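# Shelve three desk objects beside their matching kinds

## Task

Carry each of the three objects now on the desk to the top of whichever low shelf already holds objects of the same kind. The robot must not tip over or be left tilted, or the task fails. Each object must stay there on its own; anything still held or propped by the robot at the end does not count.

## Robot and tools

ROBOT. A Rainbow Robotics RB-Y1: a base with two drive wheels and two rear casters, 0.66 m long and 0.58 m wide, whose front edge sits 0.10 m ahead of the wheel axle. On it stands a folding leg (ankle, knee, hip) carrying a chest with a head and two seven-joint arms, each ending in a parallel gripper. The base drives straight or turns in place; it cannot move sideways. A bent leg can poke out past the front edge.

FRAMES. Base frame: origin on the floor between the drive wheels, x forward, y left, z up. The chest, left_hand and right_hand positions in results use this frame. A hand point is the midpoint between its finger pads; the fingers point along the hand's -z axis and close along its x axis. Reported hand positions can be off, especially at long reach. The odometry frame is the base frame where the scene started; base_odometry counts wheel turns only, so slipping shows up as travel. Heading is positive to the left, from -3.142 to 3.142.

execute_actions. Argument "actions" is a list holding one action or none (empty list = just report state and images). An action may contain:
- "base": exactly one of {"translate_m": d}, a straight drive of d metres relative to where the base now is, forward positive, -3 to 3; or {"rotate_rad": d}, an in-place turn of d radians relative to the current heading, left (counter-clockwise from above) positive, -3.2 to 3.2. A drive or turn that would need more than 8.667 s is refused.
- "joints": a single object mapping joint names to absolute targets (radians, grippers in metres). One object covers torso, both arms and head. Ranges: torso_squat_rad 0 to 1.2 (more lowers a level chest); torso_shift_rad -0.3 to 0.6 (positive pushes hips forward); torso_pitch_rad -0.2 to 1.4 (positive bows forward); torso_yaw_rad -1.5 to 1.5 (positive left). Per arm (left_/right_ prefix): shoulder_pitch_rad -2.356 to 2.356 (0 hanging, negative raises forward); shoulder_roll_rad left 0 to 3.141, right -3.141 to 0 (outward lift for each side); shoulder_yaw_rad -2.094 to 2.094 (positive swings a bent forearm left, on both arms); elbow_rad -2.617 to 0.01 (negative bends); forearm_roll_rad -3.141 to 3.141; wrist_pitch_rad -1.57 to 1.919 (negative tips hand forward); hand_roll_rad -2.705 to 2.705 (rolls positive counter-clockwise seen from above on a hanging arm, both arms); gripper_m 0 to 0.1 (pad gap). head_pan_rad -0.523 to 0.523 (positive left, relative to chest); head_tilt_rad -0.35 to 1.57 (positive looks down). Done tolerance is ±0.02 for joints, ±0.004 for grippers.
- "speeds": lower caps for this action: translate_m 0.05 to 0.4 m/s, rotate_rad 0.1 to 1.509 rad/s (the maxima are defaults).
- "min_time_s": 0.1 to 8, a minimum duration for each arm and head motion.
All parts start together. A joint or base left out may still be driving toward an earlier target. Unknown keys or out-of-range values reject the whole call. "cameras" picks images: head_camera, left_wrist_camera, right_wrist_camera or "all" (default); [] gives none. No action runs past 15 s.

Torso combined limits: squat + shift <= 1.52; squat - shift + pitch <= 1.57; shift + 0.5 pitch - 0.4 squat <= 0.7; shift + 0.3 pitch - 0.5 squat <= 0.39. Breaking one leaves commanded torso joints short, marked "off_target". Top speeds: arm joints 1 rad/s (wrist-end joints 1.5), head 1.5, squat and pitch 0.3, shift 0.15, yaw 0.6, grippers 0.1 m/s.

wait: "seconds" 0 to 10; commands nothing and returns state and images.
zoom_image: "camera" plus "region" [x0, y0, x1, y1] in pixels from the top-left of that camera's latest full image, at most 504 by 504. Image sizes: head_camera 896x504, wrist cameras 644x364.
finished_scene: "scene" is the current scene number; ends it permanently after the robot holds your last command, and reports success.

RESULTS. base_status and joint_status tell how each motion ended: "done" (for the base, wheels turned the full amount even if slipping); "off_target" (resting short, possibly still pushing); "contact_stop" (torso or arm met firm resistance); "time_out"; "limit_stop_at_<name>"; "stopped_with_arm" (torso halted because an arm hit something); "limit_stop_at_own_body" (self-collision guard acted before contact; move the arm and torso apart). After any of these stops the joint keeps its current spot, and a contact, time-out or arm-linked stop freezes its whole group (torso joints, left arm joints, or right arm joints). "joint command not followed" with a "cause:" line means an arm's targets were withheld to avoid self or arm-to-arm collision; the gripper still moves, and the withheld targets may be retried later. on_its_own lists uncommanded parts; "held at" is a held target, not a position. A gripper closed on an object shows "off_target", which is expected. When the leg meets furniture the robot may slide back unnoticed in odometry while reporting "done".

PRACTICE. To grasp, command a gap at least 0.005 m narrower than the object. After a stop, back off first in its own action: arms, then torso. If both hands grip one object and the torso hits contact_stop at once with nothing in the way, resend all arm joints at their current joint_positions values, then repeat the torso command. The base keeps pushing into furniture, so approach slowly. Keep heavy loads close to the wheels to avoid tipping forward; each arm handles 3 kg. Never let the arms strike or press each other, grippers included. Excess joint torque (limits 60.9 N m shoulders, 31.3 elbow, 21.7 wrist joints, held weight included) halts the robot 10 s; motors over 80 °C brake the arm (warning from 65 °C), so resend targets afterward. Avoid drops, slams and hard pushes. The robot holds its last command while you are composing a reply, and a loose object may occasionally be nudged by something.

Each tool is called after "Request:" by a JSON object that holds its "name" and its "arguments", one argument or row to a line.

## Session

Request:
{"name": "execute_actions", "arguments": {
  "actions": []
}}

Scene clock: 0.00 s.
base_odometry: x=+0.000 y=+0.000 heading=+0.000 (m, m, rad; odometry frame)
base_status: not commanded
joint_positions: torso_squat_rad=+0.350 torso_shift_rad=+0.000 torso_pitch_rad=-0.001 torso_yaw_rad=-0.001 left_shoulder_pitch_rad=-0.014 left_shoulder_roll_rad=+0.024 left_shoulder_yaw_rad=-0.016 left_elbow_rad=-0.211 left_forearm_roll_rad=+0.049 left_wrist_pitch_rad=+0.047 left_hand_roll_rad=-0.016 left_gripper_m=+0.099 right_shoulder_pitch_rad=+0.030 right_shoulder_roll_rad=-0.008 right_shoulder_yaw_rad=+0.024 right_elbow_rad=-0.257 right_forearm_roll_rad=-0.005 right_wrist_pitch_rad=-0.042 right_hand_roll_rad=-0.002 right_gripper_m=+0.100 head_pan_rad=+0.000 head_tilt_rad=+0.400
joint_status: not commanded
chest: x=-0.2285 y=+0.0010 z=+1.2474 quat_wxyz=(+1.000, -0.001, +0.000, +0.000) (m; base frame)
left_hand: x=-0.1260 y=+0.2358 z=+0.5683 quat_wxyz=(+0.996, +0.008, -0.089, +0.005) (m; base frame)
right_hand: x=-0.1154 y=-0.2243 z=+0.5727 quat_wxyz=(+0.991, -0.003, -0.135, +0.004) (m; base frame)
pictures: head_camera, left_wrist_camera, right_wrist_camera
Images, in order (width x height): head_camera 896x504, left_wrist_camera 644x364, right_wrist_camera 644x364.

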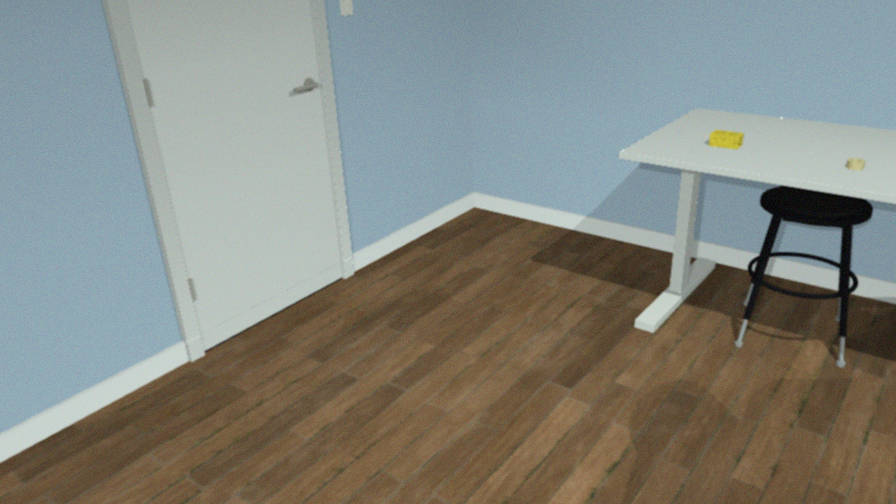

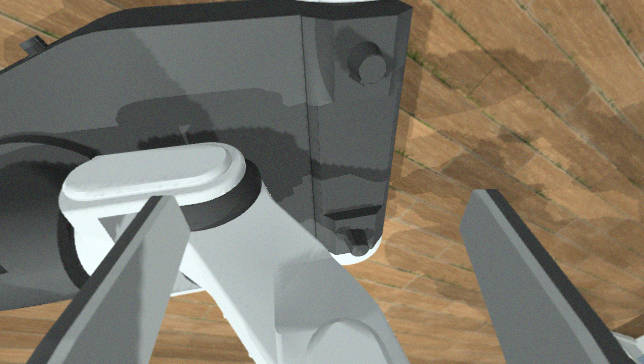

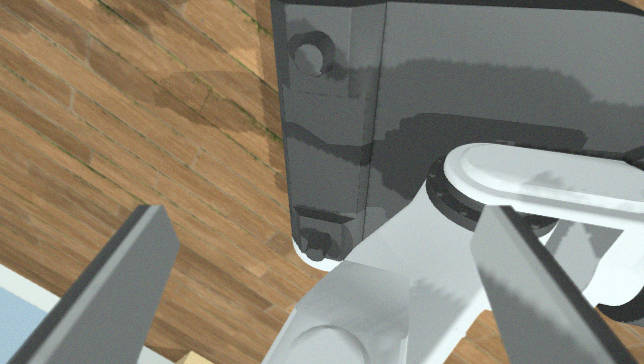

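Turn right to see the desk.

Request:
{"name": "execute_actions", "arguments": {
  "actions": [
    {"base":{"rotate_rad":-0.6}}
  ],
  "cameras": ["head_camera"]
}}

Scene clock: 9.93 s.
base_odometry: x=+0.000 y=+0.000 heading=-0.600 (m, m, rad; odometry frame)
base_status: done
joint_positions: torso_squat_rad=+0.350 torso_shift_rad=+0.000 torso_pitch_rad=-0.001 torso_yaw_rad=-0.001 left_shoulder_pitch_rad=-0.014 left_shoulder_roll_rad=+0.024 left_shoulder_yaw_rad=-0.016 left_elbow_rad=-0.211 left_forearm_roll_rad=+0.049 left_wrist_pitch_rad=+0.047 left_hand_roll_rad=-0.016 left_gripper_m=+0.099 right_shoulder_pitch_rad=+0.030 right_shoulder_roll_rad=-0.008 right_shoulder_yaw_rad=+0.024 right_elbow_rad=-0.257 right_forearm_roll_rad=-0.005 right_wrist_pitch_rad=-0.042 right_hand_roll_rad=-0.002 right_gripper_m=+0.100 head_pan_rad=+0.000 head_tilt_rad=+0.400
joint_status: not commanded
chest: x=-0.2285 y=+0.0010 z=+1.2474 quat_wxyz=(+1.000, -0.001, +0.000, +0.000) (m; base frame)
left_hand: x=-0.1260 y=+0.2358 z=+0.5683 quat_wxyz=(+0.996, +0.008, -0.089, +0.005) (m; base frame)
right_hand: x=-0.1154 y=-0.2243 z=+0.5727 quat_wxyz=(+0.991, -0.003, -0.135, +0.004) (m; base frame)
pictures: head_camera
Images, in order (width x height): head_camera 896x504.

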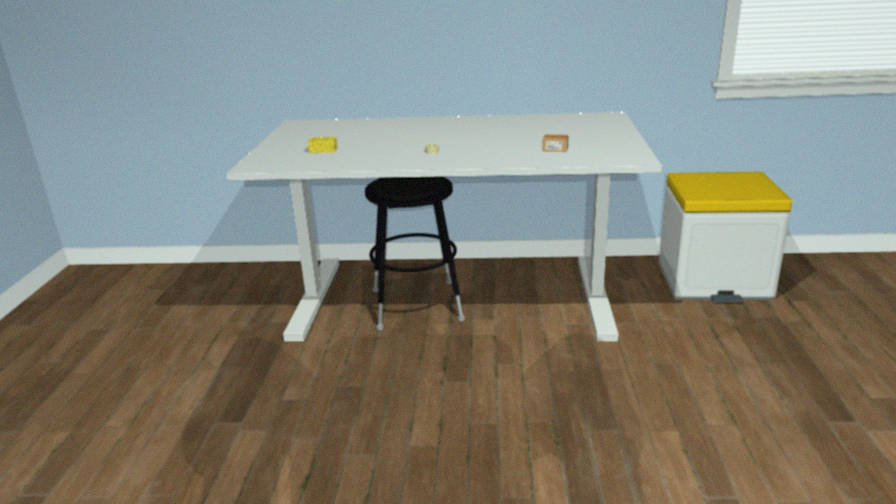

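Request:
{"name": "zoom_image", "arguments": {
  "camera": "head_camera",
  "region": [280, 110, 680, 190]
}}

Region (280, 110, 680, 190) of head_camera's 896x504 image, scaled by 1.260, with more detail than that image has; it fills the top 101 rows of this view, and the rest is white.

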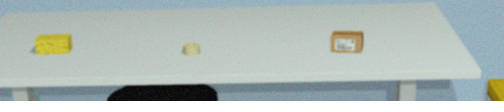

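Request:
{"name": "execute_actions", "arguments": {
  "actions": [
    {"base":{"rotate_rad":-1.3}}
  ],
  "cameras": ["head_camera"]
}}

Scene clock: 18.57 s.
base_odometry: x=+0.000 y=+0.000 heading=-1.899 (m, m, rad; odometry frame)
base_status: done
joint_positions: torso_squat_rad=+0.350 torso_shift_rad=+0.000 torso_pitch_rad=-0.001 torso_yaw_rad=-0.001 left_shoulder_pitch_rad=-0.014 left_shoulder_roll_rad=+0.024 left_shoulder_yaw_rad=-0.016 left_elbow_rad=-0.211 left_forearm_roll_rad=+0.049 left_wrist_pitch_rad=+0.047 left_hand_roll_rad=-0.016 left_gripper_m=+0.099 right_shoulder_pitch_rad=+0.030 right_shoulder_roll_rad=-0.008 right_shoulder_yaw_rad=+0.024 right_elbow_rad=-0.257 right_forearm_roll_rad=-0.005 right_wrist_pitch_rad=-0.042 right_hand_roll_rad=-0.002 right_gripper_m=+0.100 head_pan_rad=+0.000 head_tilt_rad=+0.400
joint_status: not commanded
chest: x=-0.2286 y=+0.0010 z=+1.2474 quat_wxyz=(+1.000, -0.001, +0.000, +0.000) (m; base frame)
left_hand: x=-0.1260 y=+0.2358 z=+0.5683 quat_wxyz=(+0.996, +0.008, -0.089, +0.005) (m; base frame)
right_hand: x=-0.1154 y=-0.2243 z=+0.5727 quat_wxyz=(+0.991, -0.003, -0.135, +0.004) (m; base frame)
pictures: head_camera
Images, in order (width x height): head_camera 896x504.

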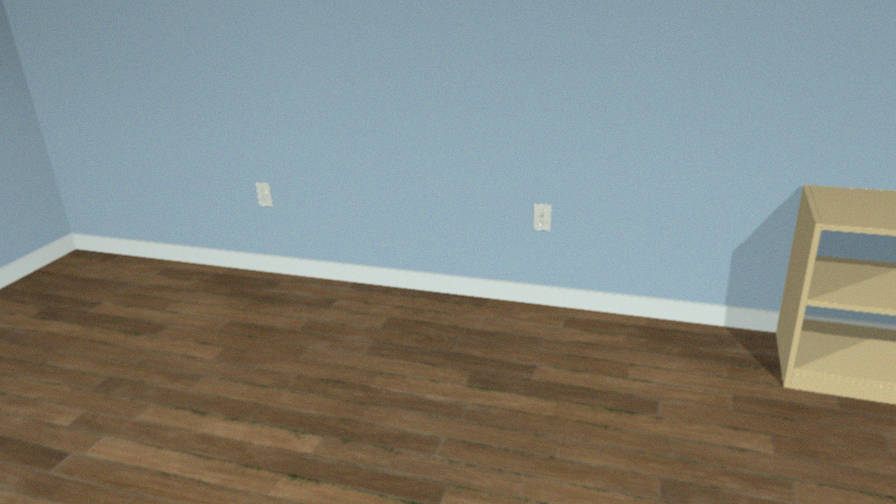

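Request:
{"name": "execute_actions", "arguments": {
  "actions": [
    {"base":{"rotate_rad":-0.9}}
  ],
  "cameras": ["head_camera"]
}}

Scene clock: 23.10 s.
base_odometry: x=+0.000 y=+0.000 heading=-2.799 (m, m, rad; odometry frame)
base_status: done
joint_positions: torso_squat_rad=+0.350 torso_shift_rad=+0.000 torso_pitch_rad=-0.001 torso_yaw_rad=-0.001 left_shoulder_pitch_rad=-0.014 left_shoulder_roll_rad=+0.024 left_shoulder_yaw_rad=-0.016 left_elbow_rad=-0.211 left_forearm_roll_rad=+0.049 left_wrist_pitch_rad=+0.047 left_hand_roll_rad=-0.016 left_gripper_m=+0.099 right_shoulder_pitch_rad=+0.030 right_shoulder_roll_rad=-0.008 right_shoulder_yaw_rad=+0.024 right_elbow_rad=-0.257 right_forearm_roll_rad=-0.005 right_wrist_pitch_rad=-0.042 right_hand_roll_rad=-0.002 right_gripper_m=+0.100 head_pan_rad=+0.000 head_tilt_rad=+0.400
joint_status: not commanded
chest: x=-0.2286 y=+0.0010 z=+1.2474 quat_wxyz=(+1.000, -0.001, +0.000, +0.000) (m; base frame)
left_hand: x=-0.1260 y=+0.2358 z=+0.5683 quat_wxyz=(+0.996, +0.008, -0.089, +0.005) (m; base frame)
right_hand: x=-0.1154 y=-0.2243 z=+0.5727 quat_wxyz=(+0.991, -0.003, -0.135, +0.004) (m; base frame)
pictures: head_camera
Images, in order (width x height): head_camera 896x504.

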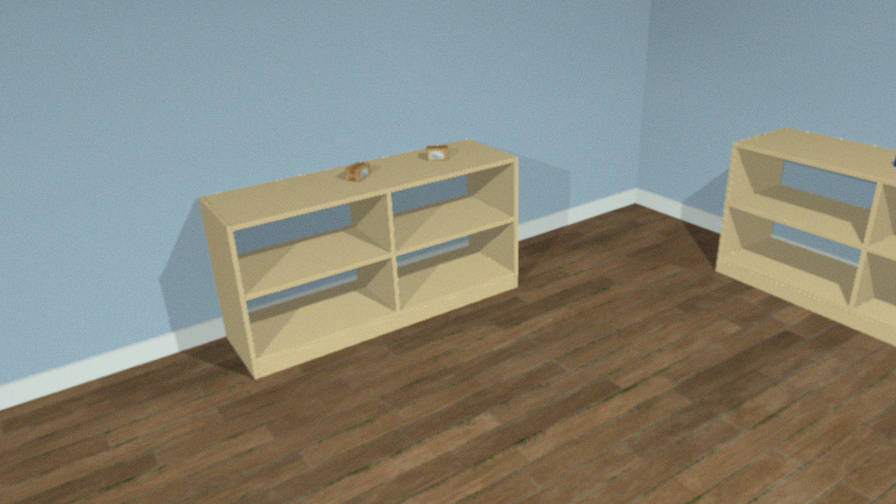

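Shelf A has brown boxes. Continue.

Request:
{"name": "execute_actions", "arguments": {
  "actions": [
    {"base":{"rotate_rad":-0.9}}
  ],
  "cameras": ["head_camera"]
}}

Scene clock: 27.87 s.
base_odometry: x=+0.000 y=+0.000 heading=+2.585 (m, m, rad; odometry frame)
base_status: done
joint_positions: torso_squat_rad=+0.350 torso_shift_rad=+0.000 torso_pitch_rad=-0.001 torso_yaw_rad=-0.001 left_shoulder_pitch_rad=-0.014 left_shoulder_roll_rad=+0.024 left_shoulder_yaw_rad=-0.016 left_elbow_rad=-0.211 left_forearm_roll_rad=+0.049 left_wrist_pitch_rad=+0.047 left_hand_roll_rad=-0.016 left_gripper_m=+0.099 right_shoulder_pitch_rad=+0.030 right_shoulder_roll_rad=-0.008 right_shoulder_yaw_rad=+0.024 right_elbow_rad=-0.257 right_forearm_roll_rad=-0.005 right_wrist_pitch_rad=-0.042 right_hand_roll_rad=-0.002 right_gripper_m=+0.100 head_pan_rad=+0.000 head_tilt_rad=+0.400
joint_status: not commanded
chest: x=-0.2286 y=+0.0010 z=+1.2474 quat_wxyz=(+1.000, -0.001, +0.000, +0.000) (m; base frame)
left_hand: x=-0.1260 y=+0.2358 z=+0.5683 quat_wxyz=(+0.996, +0.008, -0.089, +0.005) (m; base frame)
right_hand: x=-0.1154 y=-0.2243 z=+0.5727 quat_wxyz=(+0.991, -0.003, -0.135, +0.004) (m; base frame)
pictures: head_camera
Images, in order (width x height): head_camera 896x504.

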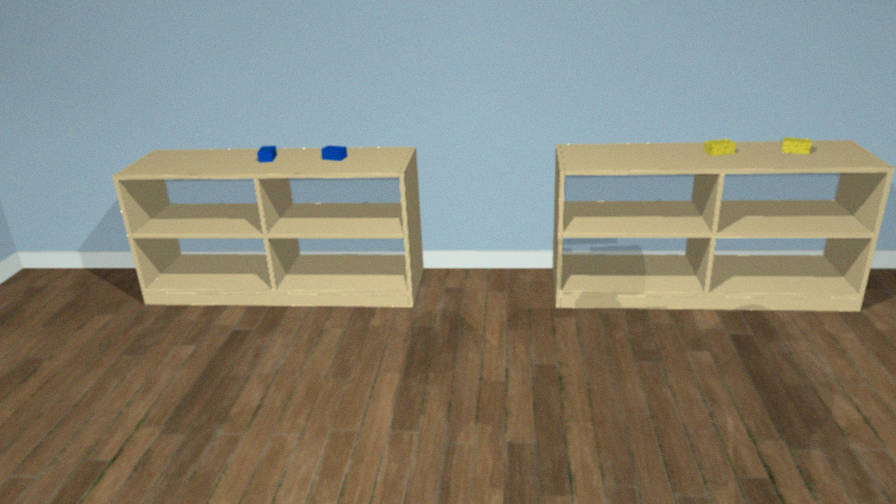

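Request:
{"name": "execute_actions", "arguments": {
  "actions": [
    {"base":{"rotate_rad":-0.9}}
  ],
  "cameras": ["head_camera"]
}}

Scene clock: 33.17 s.
base_odometry: x=+0.000 y=+0.000 heading=+1.685 (m, m, rad; odometry frame)
base_status: done
joint_positions: torso_squat_rad=+0.350 torso_shift_rad=+0.000 torso_pitch_rad=-0.001 torso_yaw_rad=-0.001 left_shoulder_pitch_rad=-0.014 left_shoulder_roll_rad=+0.024 left_shoulder_yaw_rad=-0.016 left_elbow_rad=-0.211 left_forearm_roll_rad=+0.049 left_wrist_pitch_rad=+0.047 left_hand_roll_rad=-0.016 left_gripper_m=+0.099 right_shoulder_pitch_rad=+0.030 right_shoulder_roll_rad=-0.008 right_shoulder_yaw_rad=+0.024 right_elbow_rad=-0.257 right_forearm_roll_rad=-0.005 right_wrist_pitch_rad=-0.042 right_hand_roll_rad=-0.002 right_gripper_m=+0.100 head_pan_rad=+0.000 head_tilt_rad=+0.400
joint_status: not commanded
chest: x=-0.2286 y=+0.0010 z=+1.2474 quat_wxyz=(+1.000, -0.001, +0.000, +0.000) (m; base frame)
left_hand: x=-0.1260 y=+0.2358 z=+0.5683 quat_wxyz=(+0.996, +0.008, -0.089, +0.005) (m; base frame)
right_hand: x=-0.1154 y=-0.2243 z=+0.5727 quat_wxyz=(+0.991, -0.003, -0.135, +0.004) (m; base frame)
pictures: head_camera
Images, in order (width x height): head_camera 896x504.

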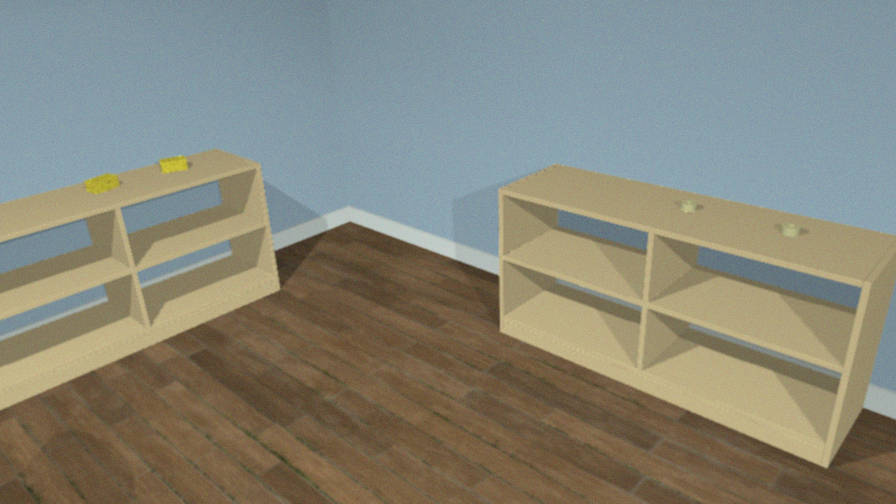

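Request:
{"name": "execute_actions", "arguments": {
  "actions": [
    {"base":{"rotate_rad":-2.285}}
  ],
  "cameras": []
}}

Request:
{"name": "execute_actions", "arguments": {
  "actions": [
    {"base":{"translate_m":1.8},"joints":{"head_tilt_rad":0.6}}
  ],
  "cameras": ["head_camera"]
}}

Scene clock: 41.33 s.
base_odometry: x=+0.000 y=+0.000 heading=-0.599 (m, m, rad; odometry frame)
base_status: done
joint_positions: torso_squat_rad=+0.350 torso_shift_rad=-0.001 torso_pitch_rad=-0.001 torso_yaw_rad=-0.001 left_shoulder_pitch_rad=-0.014 left_shoulder_roll_rad=+0.024 left_shoulder_yaw_rad=-0.016 left_elbow_rad=-0.211 left_forearm_roll_rad=+0.049 left_wrist_pitch_rad=+0.047 left_hand_roll_rad=-0.016 left_gripper_m=+0.099 right_shoulder_pitch_rad=+0.030 right_shoulder_roll_rad=-0.008 right_shoulder_yaw_rad=+0.024 right_elbow_rad=-0.257 right_forearm_roll_rad=-0.005 right_wrist_pitch_rad=-0.042 right_hand_roll_rad=-0.002 right_gripper_m=+0.100 head_pan_rad=+0.000 head_tilt_rad=+0.400
joint_status: not commanded
chest: x=-0.2286 y=+0.0010 z=+1.2474 quat_wxyz=(+1.000, -0.001, +0.000, +0.000) (m; base frame)
left_hand: x=-0.1260 y=+0.2358 z=+0.5683 quat_wxyz=(+0.996, +0.008, -0.089, +0.005) (m; base frame)
right_hand: x=-0.1154 y=-0.2243 z=+0.5727 quat_wxyz=(+0.991, -0.003, -0.135, +0.004) (m; base frame)
pictures: none
No camera images: the call's "cameras" was empty. Leave "cameras" out to get every camera's image.

Scene clock: 47.37 s.
base_odometry: x=+1.486 y=-1.016 heading=-0.600 (m, m, rad; odometry frame)
base_status: done
joint_positions: torso_squat_rad=+0.350 torso_shift_rad=+0.000 torso_pitch_rad=-0.001 torso_yaw_rad=-0.001 left_shoulder_pitch_rad=-0.014 left_shoulder_roll_rad=+0.024 left_shoulder_yaw_rad=-0.016 left_elbow_rad=-0.211 left_forearm_roll_rad=+0.049 left_wrist_pitch_rad=+0.047 left_hand_roll_rad=-0.016 left_gripper_m=+0.099 right_shoulder_pitch_rad=+0.030 right_shoulder_roll_rad=-0.008 right_shoulder_yaw_rad=+0.024 right_elbow_rad=-0.257 right_forearm_roll_rad=-0.005 right_wrist_pitch_rad=-0.042 right_hand_roll_rad=-0.002 right_gripper_m=+0.100 head_pan_rad=+0.000 head_tilt_rad=+0.600
joint_status: all done
chest: x=-0.2285 y=+0.0010 z=+1.2474 quat_wxyz=(+1.000, -0.001, +0.000, +0.000) (m; base frame)
left_hand: x=-0.1260 y=+0.2358 z=+0.5683 quat_wxyz=(+0.996, +0.008, -0.089, +0.005) (m; base frame)
right_hand: x=-0.1154 y=-0.2243 z=+0.5727 quat_wxyz=(+0.991, -0.003, -0.135, +0.004) (m; base frame)
pictures: head_camera
Images, in order (width x height): head_camera 896x504.

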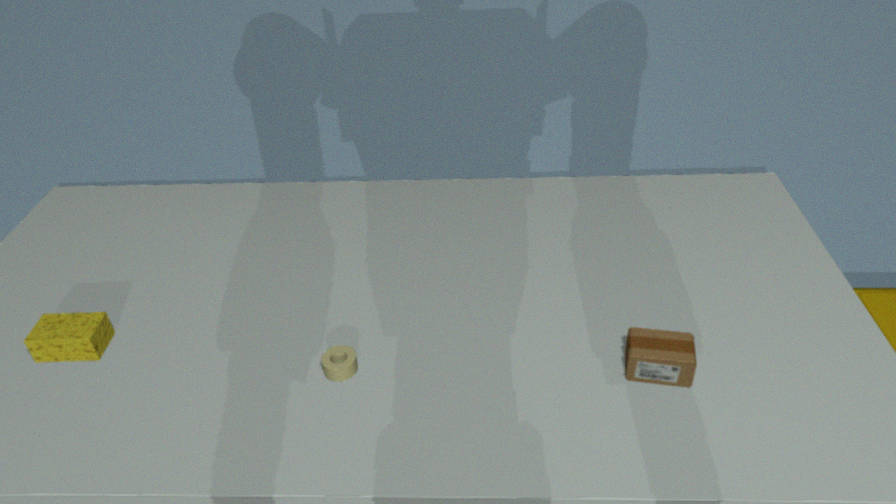

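Request:
{"name": "execute_actions", "arguments": {
  "actions": [
    {"joints":{"torso_pitch_rad":0.5,"right_shoulder_pitch_rad":-1.3,"right_elbow_rad":-0.9,"right_wrist_pitch_rad":0.6,"right_shoulder_roll_rad":-0.1,"head_tilt_rad":0.4}}
  ],
  "cameras": ["head_camera","right_wrist_camera"]
}}

Scene clock: 56.00 s.
base_odometry: x=+1.486 y=-1.016 heading=-0.600 (m, m, rad; odometry frame)
base_status: not commanded
joint_positions: torso_squat_rad=+0.350 torso_shift_rad=+0.000 torso_pitch_rad=+0.500 torso_yaw_rad=-0.001 left_shoulder_pitch_rad=-0.014 left_shoulder_roll_rad=+0.024 left_shoulder_yaw_rad=-0.016 left_elbow_rad=-0.211 left_forearm_roll_rad=+0.049 left_wrist_pitch_rad=+0.047 left_hand_roll_rad=-0.016 left_gripper_m=+0.099 right_shoulder_pitch_rad=-1.300 right_shoulder_roll_rad=-0.100 right_shoulder_yaw_rad=+0.024 right_elbow_rad=-0.900 right_forearm_roll_rad=-0.005 right_wrist_pitch_rad=+0.600 right_hand_roll_rad=-0.002 right_gripper_m=+0.100 head_pan_rad=+0.000 head_tilt_rad=+0.400
joint_status: all done
chest: x=-0.0800 y=+0.0009 z=+1.2096 quat_wxyz=(+0.969, -0.001, +0.247, +0.000) (m; base frame)
left_hand: x=-0.3159 y=+0.2358 z=+0.5645 quat_wxyz=(+0.987, +0.009, +0.160, +0.003) (m; base frame)
right_hand: x=+0.5936 y=-0.0227 z=+0.9663 quat_wxyz=(+0.847, +0.032, -0.496, +0.190) (m; base frame)
pictures: head_camera, right_wrist_camera
Images, in order (width x height): head_camera 896x504, right_wrist_camera 644x364.

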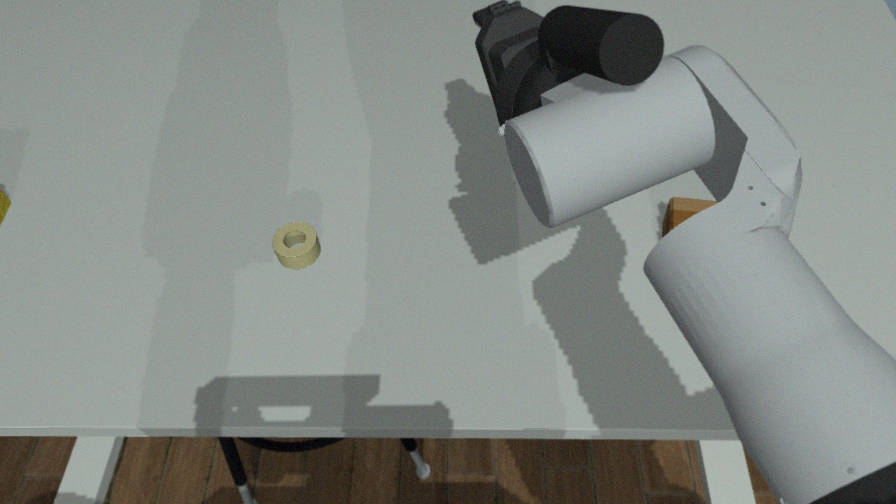

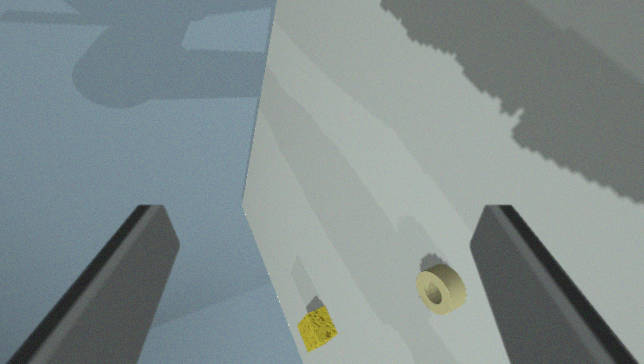

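Request:
{"name": "execute_actions", "arguments": {
  "actions": [
    {"joints":{"torso_yaw_rad":-0.4,"right_wrist_pitch_rad":1.7,"head_tilt_rad":0.5}}
  ],
  "cameras": ["head_camera","right_wrist_camera"]
}}

Scene clock: 61.30 s.
base_odometry: x=+1.486 y=-1.016 heading=-0.600 (m, m, rad; odometry frame)
base_status: not commanded
joint_positions: torso_squat_rad=+0.350 torso_shift_rad=+0.000 torso_pitch_rad=+0.500 torso_yaw_rad=-0.400 left_shoulder_pitch_rad=-0.014 left_shoulder_roll_rad=+0.024 left_shoulder_yaw_rad=-0.016 left_elbow_rad=-0.211 left_forearm_roll_rad=+0.049 left_wrist_pitch_rad=+0.047 left_hand_roll_rad=-0.016 left_gripper_m=+0.099 right_shoulder_pitch_rad=-1.300 right_shoulder_roll_rad=-0.100 right_shoulder_yaw_rad=+0.024 right_elbow_rad=-0.900 right_forearm_roll_rad=-0.005 right_wrist_pitch_rad=+1.700 right_hand_roll_rad=-0.002 right_gripper_m=+0.100 head_pan_rad=+0.000 head_tilt_rad=+0.500
joint_status: all done
chest: x=-0.0800 y=+0.0009 z=+1.2096 quat_wxyz=(+0.950, -0.050, +0.242, -0.192) (m; base frame)
left_hand: x=-0.2424 y=+0.1775 z=+0.5245 quat_wxyz=(+0.969, -0.057, +0.156, -0.184) (m; base frame)
right_hand: x=+0.3202 y=-0.3344 z=+0.8991 quat_wxyz=(+0.986, -0.161, +0.049, +0.002) (m; base frame)
pictures: head_camera, right_wrist_camera
Images, in order (width x height): head_camera 896x504, right_wrist_camera 644x364.

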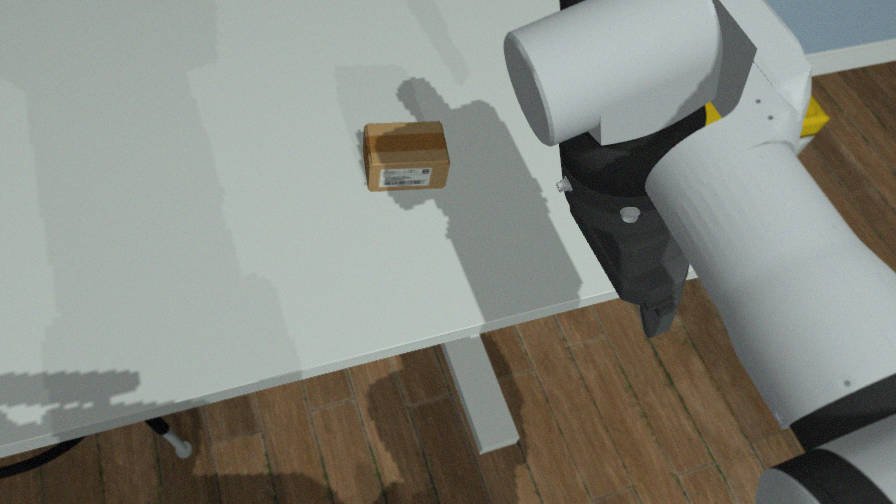

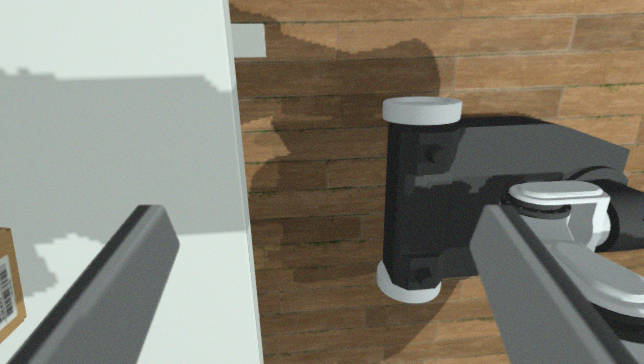

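Request:
{"name": "execute_actions", "arguments": {
  "actions": [
    {"base":{"translate_m":0.2},"speeds":{"translate_m":0.15}}
  ],
  "cameras": ["head_camera","right_wrist_camera"]
}}

Scene clock: 65.90 s.
base_odometry: x=+1.651 y=-1.129 heading=-0.600 (m, m, rad; odometry frame)
base_status: done
joint_positions: torso_squat_rad=+0.350 torso_shift_rad=+0.000 torso_pitch_rad=+0.500 torso_yaw_rad=-0.400 left_shoulder_pitch_rad=-0.014 left_shoulder_roll_rad=+0.024 left_shoulder_yaw_rad=-0.016 left_elbow_rad=-0.211 left_forearm_roll_rad=+0.049 left_wrist_pitch_rad=+0.047 left_hand_roll_rad=-0.016 left_gripper_m=+0.099 right_shoulder_pitch_rad=-1.300 right_shoulder_roll_rad=-0.100 right_shoulder_yaw_rad=+0.024 right_elbow_rad=-0.900 right_forearm_roll_rad=-0.005 right_wrist_pitch_rad=+1.700 right_hand_roll_rad=-0.002 right_gripper_m=+0.100 head_pan_rad=+0.000 head_tilt_rad=+0.500
joint_status: not commanded
chest: x=-0.0800 y=+0.0009 z=+1.2095 quat_wxyz=(+0.950, -0.050, +0.242, -0.192) (m; base frame)
left_hand: x=-0.2423 y=+0.1775 z=+0.5245 quat_wxyz=(+0.969, -0.057, +0.156, -0.184) (m; base frame)
right_hand: x=+0.3202 y=-0.3344 z=+0.8990 quat_wxyz=(+0.986, -0.161, +0.049, +0.002) (m; base frame)
pictures: head_camera, right_wrist_camera
Images, in order (width x height): head_camera 896x504, right_wrist_camera 644x364.

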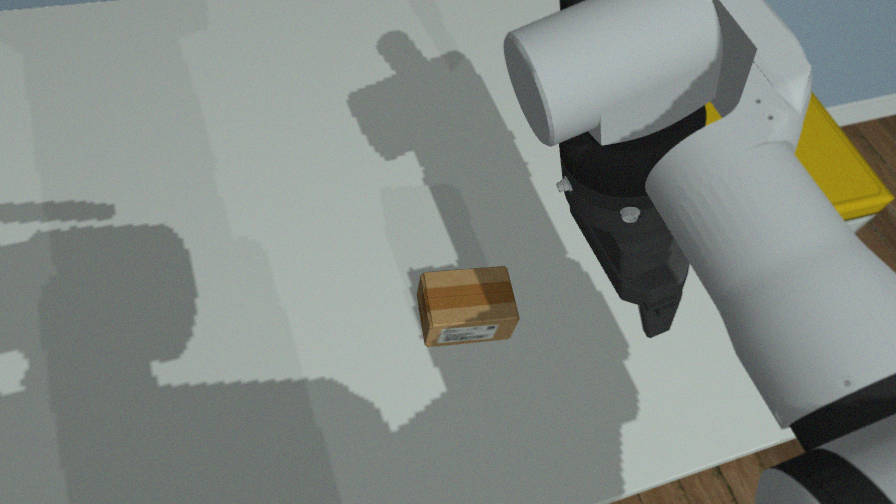

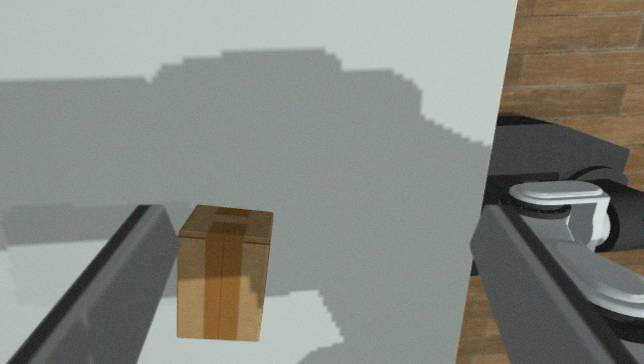

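Request:
{"name": "execute_actions", "arguments": {
  "actions": [
    {"base":{"translate_m":0.08},"speeds":{"translate_m":0.15},"joints":{"right_shoulder_pitch_rad":-1.15,"right_wrist_pitch_rad":1.55}}
  ],
  "cameras": ["right_wrist_camera"]
}}

Scene clock: 70.40 s.
base_odometry: x=+1.717 y=-1.174 heading=-0.600 (m, m, rad; odometry frame)
base_status: done
joint_positions: torso_squat_rad=+0.350 torso_shift_rad=+0.000 torso_pitch_rad=+0.500 torso_yaw_rad=-0.400 left_shoulder_pitch_rad=-0.014 left_shoulder_roll_rad=+0.024 left_shoulder_yaw_rad=-0.016 left_elbow_rad=-0.211 left_forearm_roll_rad=+0.049 left_wrist_pitch_rad=+0.047 left_hand_roll_rad=-0.016 left_gripper_m=+0.099 right_shoulder_pitch_rad=-1.150 right_shoulder_roll_rad=-0.100 right_shoulder_yaw_rad=+0.024 right_elbow_rad=-0.900 right_forearm_roll_rad=-0.005 right_wrist_pitch_rad=+1.550 right_hand_roll_rad=-0.002 right_gripper_m=+0.100 head_pan_rad=+0.000 head_tilt_rad=+0.500
joint_status: all done
chest: x=-0.0800 y=+0.0009 z=+1.2095 quat_wxyz=(+0.950, -0.050, +0.242, -0.192) (m; base frame)
left_hand: x=-0.2423 y=+0.1775 z=+0.5245 quat_wxyz=(+0.969, -0.057, +0.156, -0.184) (m; base frame)
right_hand: x=+0.2854 y=-0.3545 z=+0.8378 quat_wxyz=(+0.988, -0.148, +0.045, -0.012) (m; base frame)
pictures: right_wrist_camera
Images, in order (width x height): right_wrist_camera 644x364.

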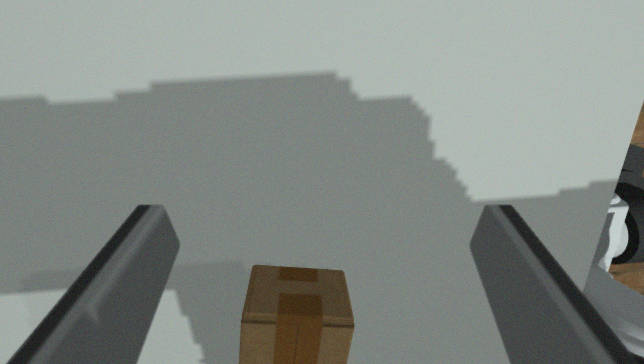

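Nearly centred. Lower more.

Request:
{"name": "execute_actions", "arguments": {
  "actions": [
    {"base":{"translate_m":0.05},"speeds":{"translate_m":0.15},"joints":{"right_shoulder_pitch_rad":-1.0,"right_wrist_pitch_rad":1.4}}
  ],
  "cameras": ["right_wrist_camera","head_camera"]
}}

Scene clock: 76.00 s.
base_odometry: x=+1.759 y=-1.202 heading=-0.601 (m, m, rad; odometry frame)
base_status: done
joint_positions: torso_squat_rad=+0.350 torso_shift_rad=+0.000 torso_pitch_rad=+0.500 torso_yaw_rad=-0.400 left_shoulder_pitch_rad=-0.014 left_shoulder_roll_rad=+0.024 left_shoulder_yaw_rad=-0.016 left_elbow_rad=-0.211 left_forearm_roll_rad=+0.049 left_wrist_pitch_rad=+0.047 left_hand_roll_rad=-0.016 left_gripper_m=+0.099 right_shoulder_pitch_rad=-1.000 right_shoulder_roll_rad=-0.100 right_shoulder_yaw_rad=+0.024 right_elbow_rad=-0.900 right_forearm_roll_rad=-0.005 right_wrist_pitch_rad=+1.400 right_hand_roll_rad=-0.002 right_gripper_m=+0.100 head_pan_rad=+0.000 head_tilt_rad=+0.500
joint_status: all done
chest: x=-0.0800 y=+0.0009 z=+1.2095 quat_wxyz=(+0.950, -0.050, +0.242, -0.192) (m; base frame)
left_hand: x=-0.2423 y=+0.1775 z=+0.5244 quat_wxyz=(+0.969, -0.057, +0.156, -0.184) (m; base frame)
right_hand: x=+0.2419 y=-0.3713 z=+0.7819 quat_wxyz=(+0.989, -0.138, +0.040, -0.026) (m; base frame)
pictures: head_camera, right_wrist_camera
Images, in order (width x height): head_camera 896x504, right_wrist_camera 644x364.

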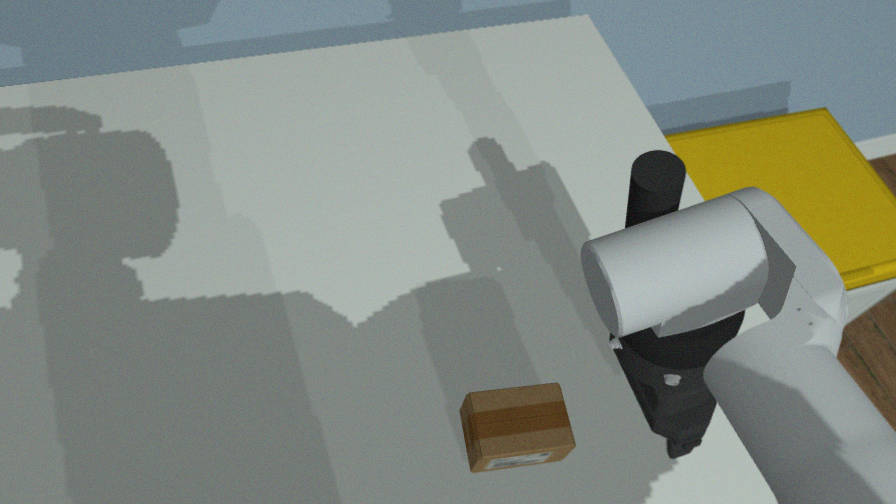

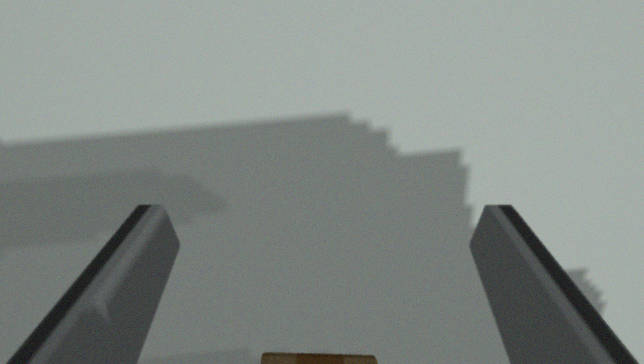

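Request:
{"name": "execute_actions", "arguments": {
  "actions": [
    {"joints":{"torso_yaw_rad":-0.25}}
  ],
  "cameras": ["right_wrist_camera","head_camera"]
}}

Scene clock: 78.67 s.
base_odometry: x=+1.759 y=-1.202 heading=-0.601 (m, m, rad; odometry frame)
base_status: not commanded
joint_positions: torso_squat_rad=+0.350 torso_shift_rad=+0.000 torso_pitch_rad=+0.500 torso_yaw_rad=-0.250 left_shoulder_pitch_rad=-0.014 left_shoulder_roll_rad=+0.024 left_shoulder_yaw_rad=-0.016 left_elbow_rad=-0.211 left_forearm_roll_rad=+0.049 left_wrist_pitch_rad=+0.047 left_hand_roll_rad=-0.016 left_gripper_m=+0.099 right_shoulder_pitch_rad=-1.000 right_shoulder_roll_rad=-0.100 right_shoulder_yaw_rad=+0.024 right_elbow_rad=-0.900 right_forearm_roll_rad=-0.005 right_wrist_pitch_rad=+1.400 right_hand_roll_rad=-0.002 right_gripper_m=+0.100 head_pan_rad=+0.000 head_tilt_rad=+0.500
joint_status: all done
chest: x=-0.0800 y=+0.0009 z=+1.2095 quat_wxyz=(+0.961, -0.032, +0.245, -0.121) (m; base frame)
left_hand: x=-0.2675 y=+0.2033 z=+0.5381 quat_wxyz=(+0.980, -0.032, +0.158, -0.114) (m; base frame)
right_hand: x=+0.2858 y=-0.2942 z=+0.7577 quat_wxyz=(+0.993, -0.104, +0.032, +0.040) (m; base frame)
pictures: head_camera, right_wrist_camera
Images, in order (width x height): head_camera 896x504, right_wrist_camera 644x364.

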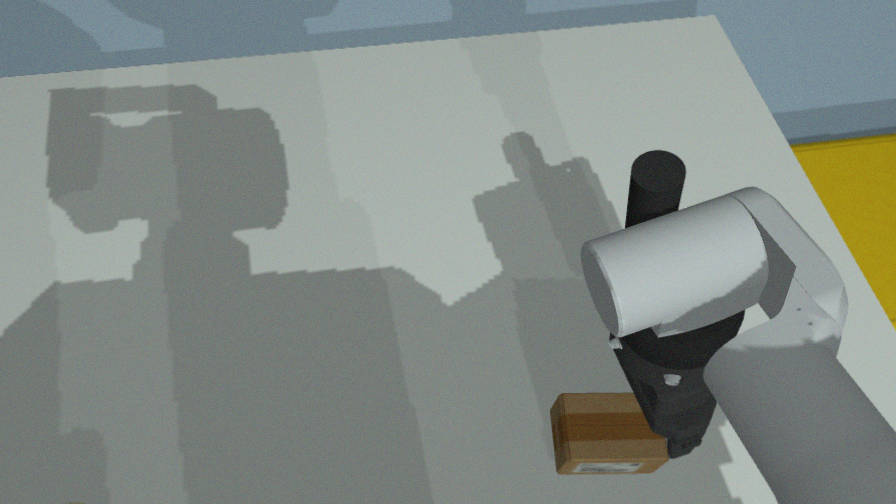

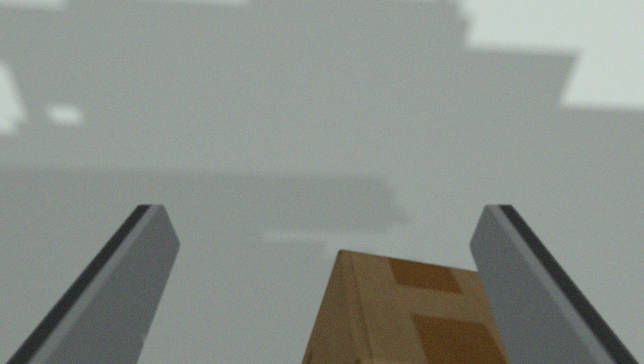

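Request:
{"name": "execute_actions", "arguments": {
  "actions": [
    {"base":{"translate_m":-0.035},"speeds":{"translate_m":0.1}}
  ],
  "cameras": ["right_wrist_camera"]
}}

Scene clock: 81.60 s.
base_odometry: x=+1.730 y=-1.182 heading=-0.601 (m, m, rad; odometry frame)
base_status: done
joint_positions: torso_squat_rad=+0.350 torso_shift_rad=+0.000 torso_pitch_rad=+0.500 torso_yaw_rad=-0.250 left_shoulder_pitch_rad=-0.014 left_shoulder_roll_rad=+0.024 left_shoulder_yaw_rad=-0.016 left_elbow_rad=-0.211 left_forearm_roll_rad=+0.049 left_wrist_pitch_rad=+0.047 left_hand_roll_rad=-0.016 left_gripper_m=+0.099 right_shoulder_pitch_rad=-1.000 right_shoulder_roll_rad=-0.100 right_shoulder_yaw_rad=+0.024 right_elbow_rad=-0.900 right_forearm_roll_rad=-0.005 right_wrist_pitch_rad=+1.400 right_hand_roll_rad=-0.002 right_gripper_m=+0.100 head_pan_rad=+0.000 head_tilt_rad=+0.500
joint_status: not commanded
chest: x=-0.0800 y=+0.0009 z=+1.2096 quat_wxyz=(+0.961, -0.032, +0.245, -0.121) (m; base frame)
left_hand: x=-0.2675 y=+0.2033 z=+0.5381 quat_wxyz=(+0.980, -0.032, +0.158, -0.114) (m; base frame)
right_hand: x=+0.2858 y=-0.2942 z=+0.7578 quat_wxyz=(+0.993, -0.104, +0.032, +0.040) (m; base frame)
pictures: right_wrist_camera
Images, in order (width x height): right_wrist_camera 644x364.

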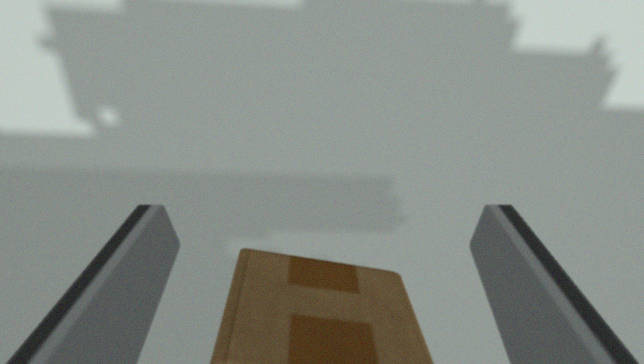

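Centred. Lower a bit (compensating with base forward).

Request:
{"name": "execute_actions", "arguments": {
  "actions": [
    {"base":{"translate_m":0.03},"speeds":{"translate_m":0.1},"joints":{"right_shoulder_pitch_rad":-0.9,"right_wrist_pitch_rad":1.3}}
  ],
  "cameras": ["right_wrist_camera"]
}}

Scene clock: 93.30 s.
TORQUE FAULT: right_elbow_rad reached its load limit. The robot stopped for 10 seconds, dropped its targets and accepts commands again. The stop added 8.8 s to the call and to motion_time.
base_odometry: x=+1.735 y=-1.186 heading=-0.600 (m, m, rad; odometry frame)
base_status: translate_m torque_fault (by the wheels' count: +0.007 of +0.030)
joint_positions: torso_squat_rad=+0.350 torso_shift_rad=-0.001 torso_pitch_rad=+0.498 torso_yaw_rad=-0.250 left_shoulder_pitch_rad=-0.014 left_shoulder_roll_rad=+0.024 left_shoulder_yaw_rad=-0.016 left_elbow_rad=-0.211 left_forearm_roll_rad=+0.049 left_wrist_pitch_rad=+0.047 left_hand_roll_rad=-0.016 left_gripper_m=+0.099 right_shoulder_pitch_rad=-0.981 right_shoulder_roll_rad=-0.101 right_shoulder_yaw_rad=+0.024 right_elbow_rad=-0.907 right_forearm_roll_rad=-0.005 right_wrist_pitch_rad=+1.363 right_hand_roll_rad=-0.002 right_gripper_m=+0.100 head_pan_rad=+0.000 head_tilt_rad=+0.500
joint_status: right_shoulder_pitch_rad torque_fault (moved +0.020 of +0.100); right_wrist_pitch_rad torque_fault (moved -0.037 of -0.100)
on_its_own: right_shoulder_pitch_rad is held at -0.976, not at your -0.900, since a torque_fault; right_wrist_pitch_rad is held at +1.363, not at your +1.300, since a torque_fault
chest: x=-0.0810 y=+0.0013 z=+1.2098 quat_wxyz=(+0.962, -0.032, +0.244, -0.121) (m; base frame)
left_hand: x=-0.2671 y=+0.2032 z=+0.5378 quat_wxyz=(+0.980, -0.033, +0.157, -0.114) (m; base frame)
right_hand: x=+0.2860 y=-0.2967 z=+0.7535 quat_wxyz=(+0.994, -0.104, +0.018, +0.039) (m; base frame)
pictures: right_wrist_camera
Images, in order (width x height): right_wrist_camera 644x364.

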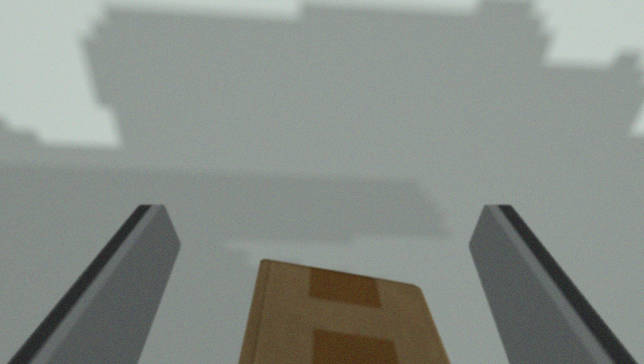

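Fingers are already on the table. Back off slightly and close.

Request:
{"name": "execute_actions", "arguments": {
  "actions": [
    {"joints":{"right_shoulder_pitch_rad":-1.01,"right_wrist_pitch_rad":1.4,"right_gripper_m":0.02}}
  ],
  "cameras": ["right_wrist_camera"]
}}

Scene clock: 95.93 s.
base_odometry: x=+1.735 y=-1.186 heading=-0.600 (m, m, rad; odometry frame)
base_status: not commanded
joint_positions: torso_squat_rad=+0.350 torso_shift_rad=+0.000 torso_pitch_rad=+0.500 torso_yaw_rad=-0.250 left_shoulder_pitch_rad=-0.014 left_shoulder_roll_rad=+0.024 left_shoulder_yaw_rad=-0.016 left_elbow_rad=-0.211 left_forearm_roll_rad=+0.049 left_wrist_pitch_rad=+0.047 left_hand_roll_rad=-0.016 left_gripper_m=+0.099 right_shoulder_pitch_rad=-1.011 right_shoulder_roll_rad=-0.101 right_shoulder_yaw_rad=+0.024 right_elbow_rad=-0.904 right_forearm_roll_rad=-0.005 right_wrist_pitch_rad=+1.400 right_hand_roll_rad=-0.002 right_gripper_m=+0.020 head_pan_rad=+0.000 head_tilt_rad=+0.500
joint_status: all done
chest: x=-0.0800 y=+0.0009 z=+1.2096 quat_wxyz=(+0.961, -0.032, +0.245, -0.121) (m; base frame)
left_hand: x=-0.2674 y=+0.2033 z=+0.5381 quat_wxyz=(+0.980, -0.033, +0.158, -0.114) (m; base frame)
right_hand: x=+0.2927 y=-0.2930 z=+0.7625 quat_wxyz=(+0.993, -0.105, +0.025, +0.042) (m; base frame)
pictures: right_wrist_camera
Images, in order (width x height): right_wrist_camera 644x364.

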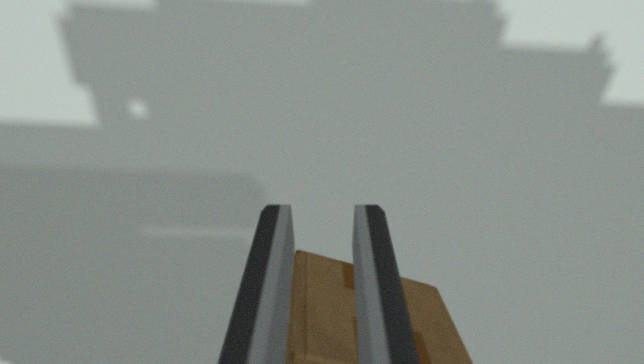

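Request:
{"name": "execute_actions", "arguments": {
  "actions": [
    {"joints":{"right_gripper_m":0.1}}
  ],
  "cameras": []
}}

Request:
{"name": "execute_actions", "arguments": {
  "actions": [
    {"joints":{"torso_yaw_rad":-0.1}}
  ],
  "cameras": ["right_wrist_camera","head_camera"]
}}

Scene clock: 100.67 s.
base_odometry: x=+1.735 y=-1.186 heading=-0.600 (m, m, rad; odometry frame)
base_status: not commanded
joint_positions: torso_squat_rad=+0.350 torso_shift_rad=+0.000 torso_pitch_rad=+0.500 torso_yaw_rad=-0.250 left_shoulder_pitch_rad=-0.014 left_shoulder_roll_rad=+0.024 left_shoulder_yaw_rad=-0.016 left_elbow_rad=-0.211 left_forearm_roll_rad=+0.049 left_wrist_pitch_rad=+0.047 left_hand_roll_rad=-0.016 left_gripper_m=+0.099 right_shoulder_pitch_rad=-1.011 right_shoulder_roll_rad=-0.101 right_shoulder_yaw_rad=+0.024 right_elbow_rad=-0.904 right_forearm_roll_rad=-0.005 right_wrist_pitch_rad=+1.400 right_hand_roll_rad=-0.002 right_gripper_m=+0.100 head_pan_rad=+0.000 head_tilt_rad=+0.500
joint_status: all done
chest: x=-0.0800 y=+0.0009 z=+1.2096 quat_wxyz=(+0.961, -0.032, +0.245, -0.121) (m; base frame)
left_hand: x=-0.2674 y=+0.2033 z=+0.5381 quat_wxyz=(+0.980, -0.033, +0.158, -0.114) (m; base frame)
right_hand: x=+0.2927 y=-0.2930 z=+0.7625 quat_wxyz=(+0.993, -0.105, +0.025, +0.042) (m; base frame)
pictures: none
No camera images: the call's "cameras" was empty. Leave "cameras" out to get every camera's image.

Scene clock: 102.03 s.
base_odometry: x=+1.735 y=-1.186 heading=-0.600 (m, m, rad; odometry frame)
base_status: not commanded
joint_positions: torso_squat_rad=+0.351 torso_shift_rad=-0.003 torso_pitch_rad=+0.492 torso_yaw_rad=-0.111 left_shoulder_pitch_rad=-0.014 left_shoulder_roll_rad=+0.024 left_shoulder_yaw_rad=-0.016 left_elbow_rad=-0.211 left_forearm_roll_rad=+0.049 left_wrist_pitch_rad=+0.047 left_hand_roll_rad=-0.016 left_gripper_m=+0.099 right_shoulder_pitch_rad=-1.016 right_shoulder_roll_rad=-0.103 right_shoulder_yaw_rad=+0.024 right_elbow_rad=-0.908 right_forearm_roll_rad=-0.005 right_wrist_pitch_rad=+1.399 right_hand_roll_rad=-0.003 right_gripper_m=+0.100 head_pan_rad=+0.000 head_tilt_rad=+0.500
joint_status: torso_yaw_rad contact_stop (moved +0.140 of +0.150)
chest: x=-0.0840 y=+0.0012 z=+1.2105 quat_wxyz=(+0.968, -0.015, +0.243, -0.054) (m; base frame)
left_hand: x=-0.2925 y=+0.2232 z=+0.5516 quat_wxyz=(+0.987, -0.009, +0.156, -0.049) (m; base frame)
right_hand: x=+0.3279 y=-0.2150 z=+0.7526 quat_wxyz=(+0.992, -0.075, +0.008, +0.103) (m; base frame)
pictures: head_camera, right_wrist_camera
Images, in order (width x height): head_camera 896x504, right_wrist_camera 644x364.

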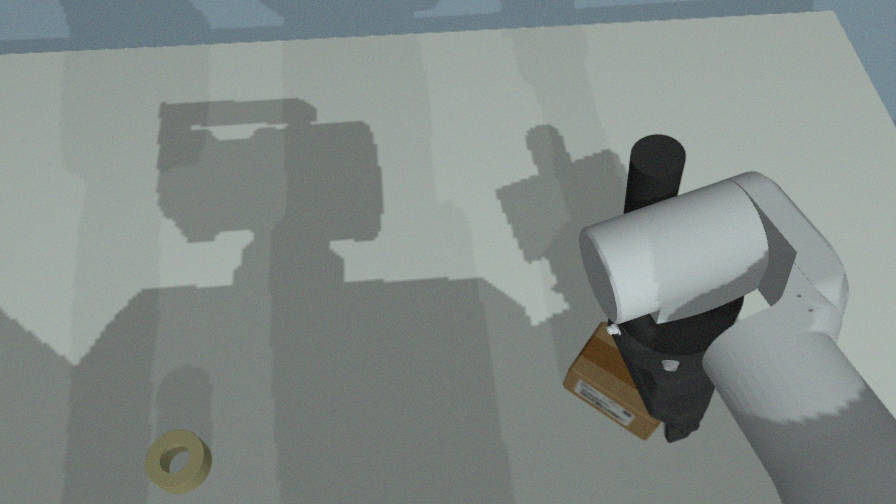

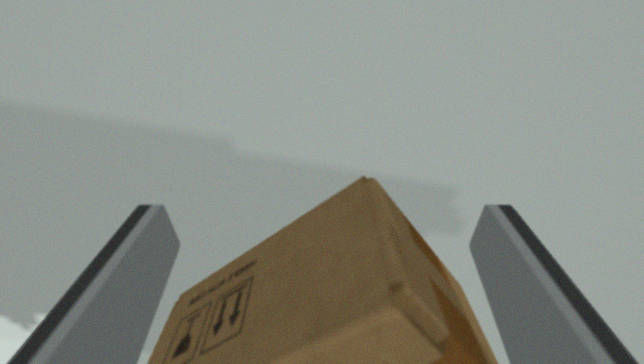

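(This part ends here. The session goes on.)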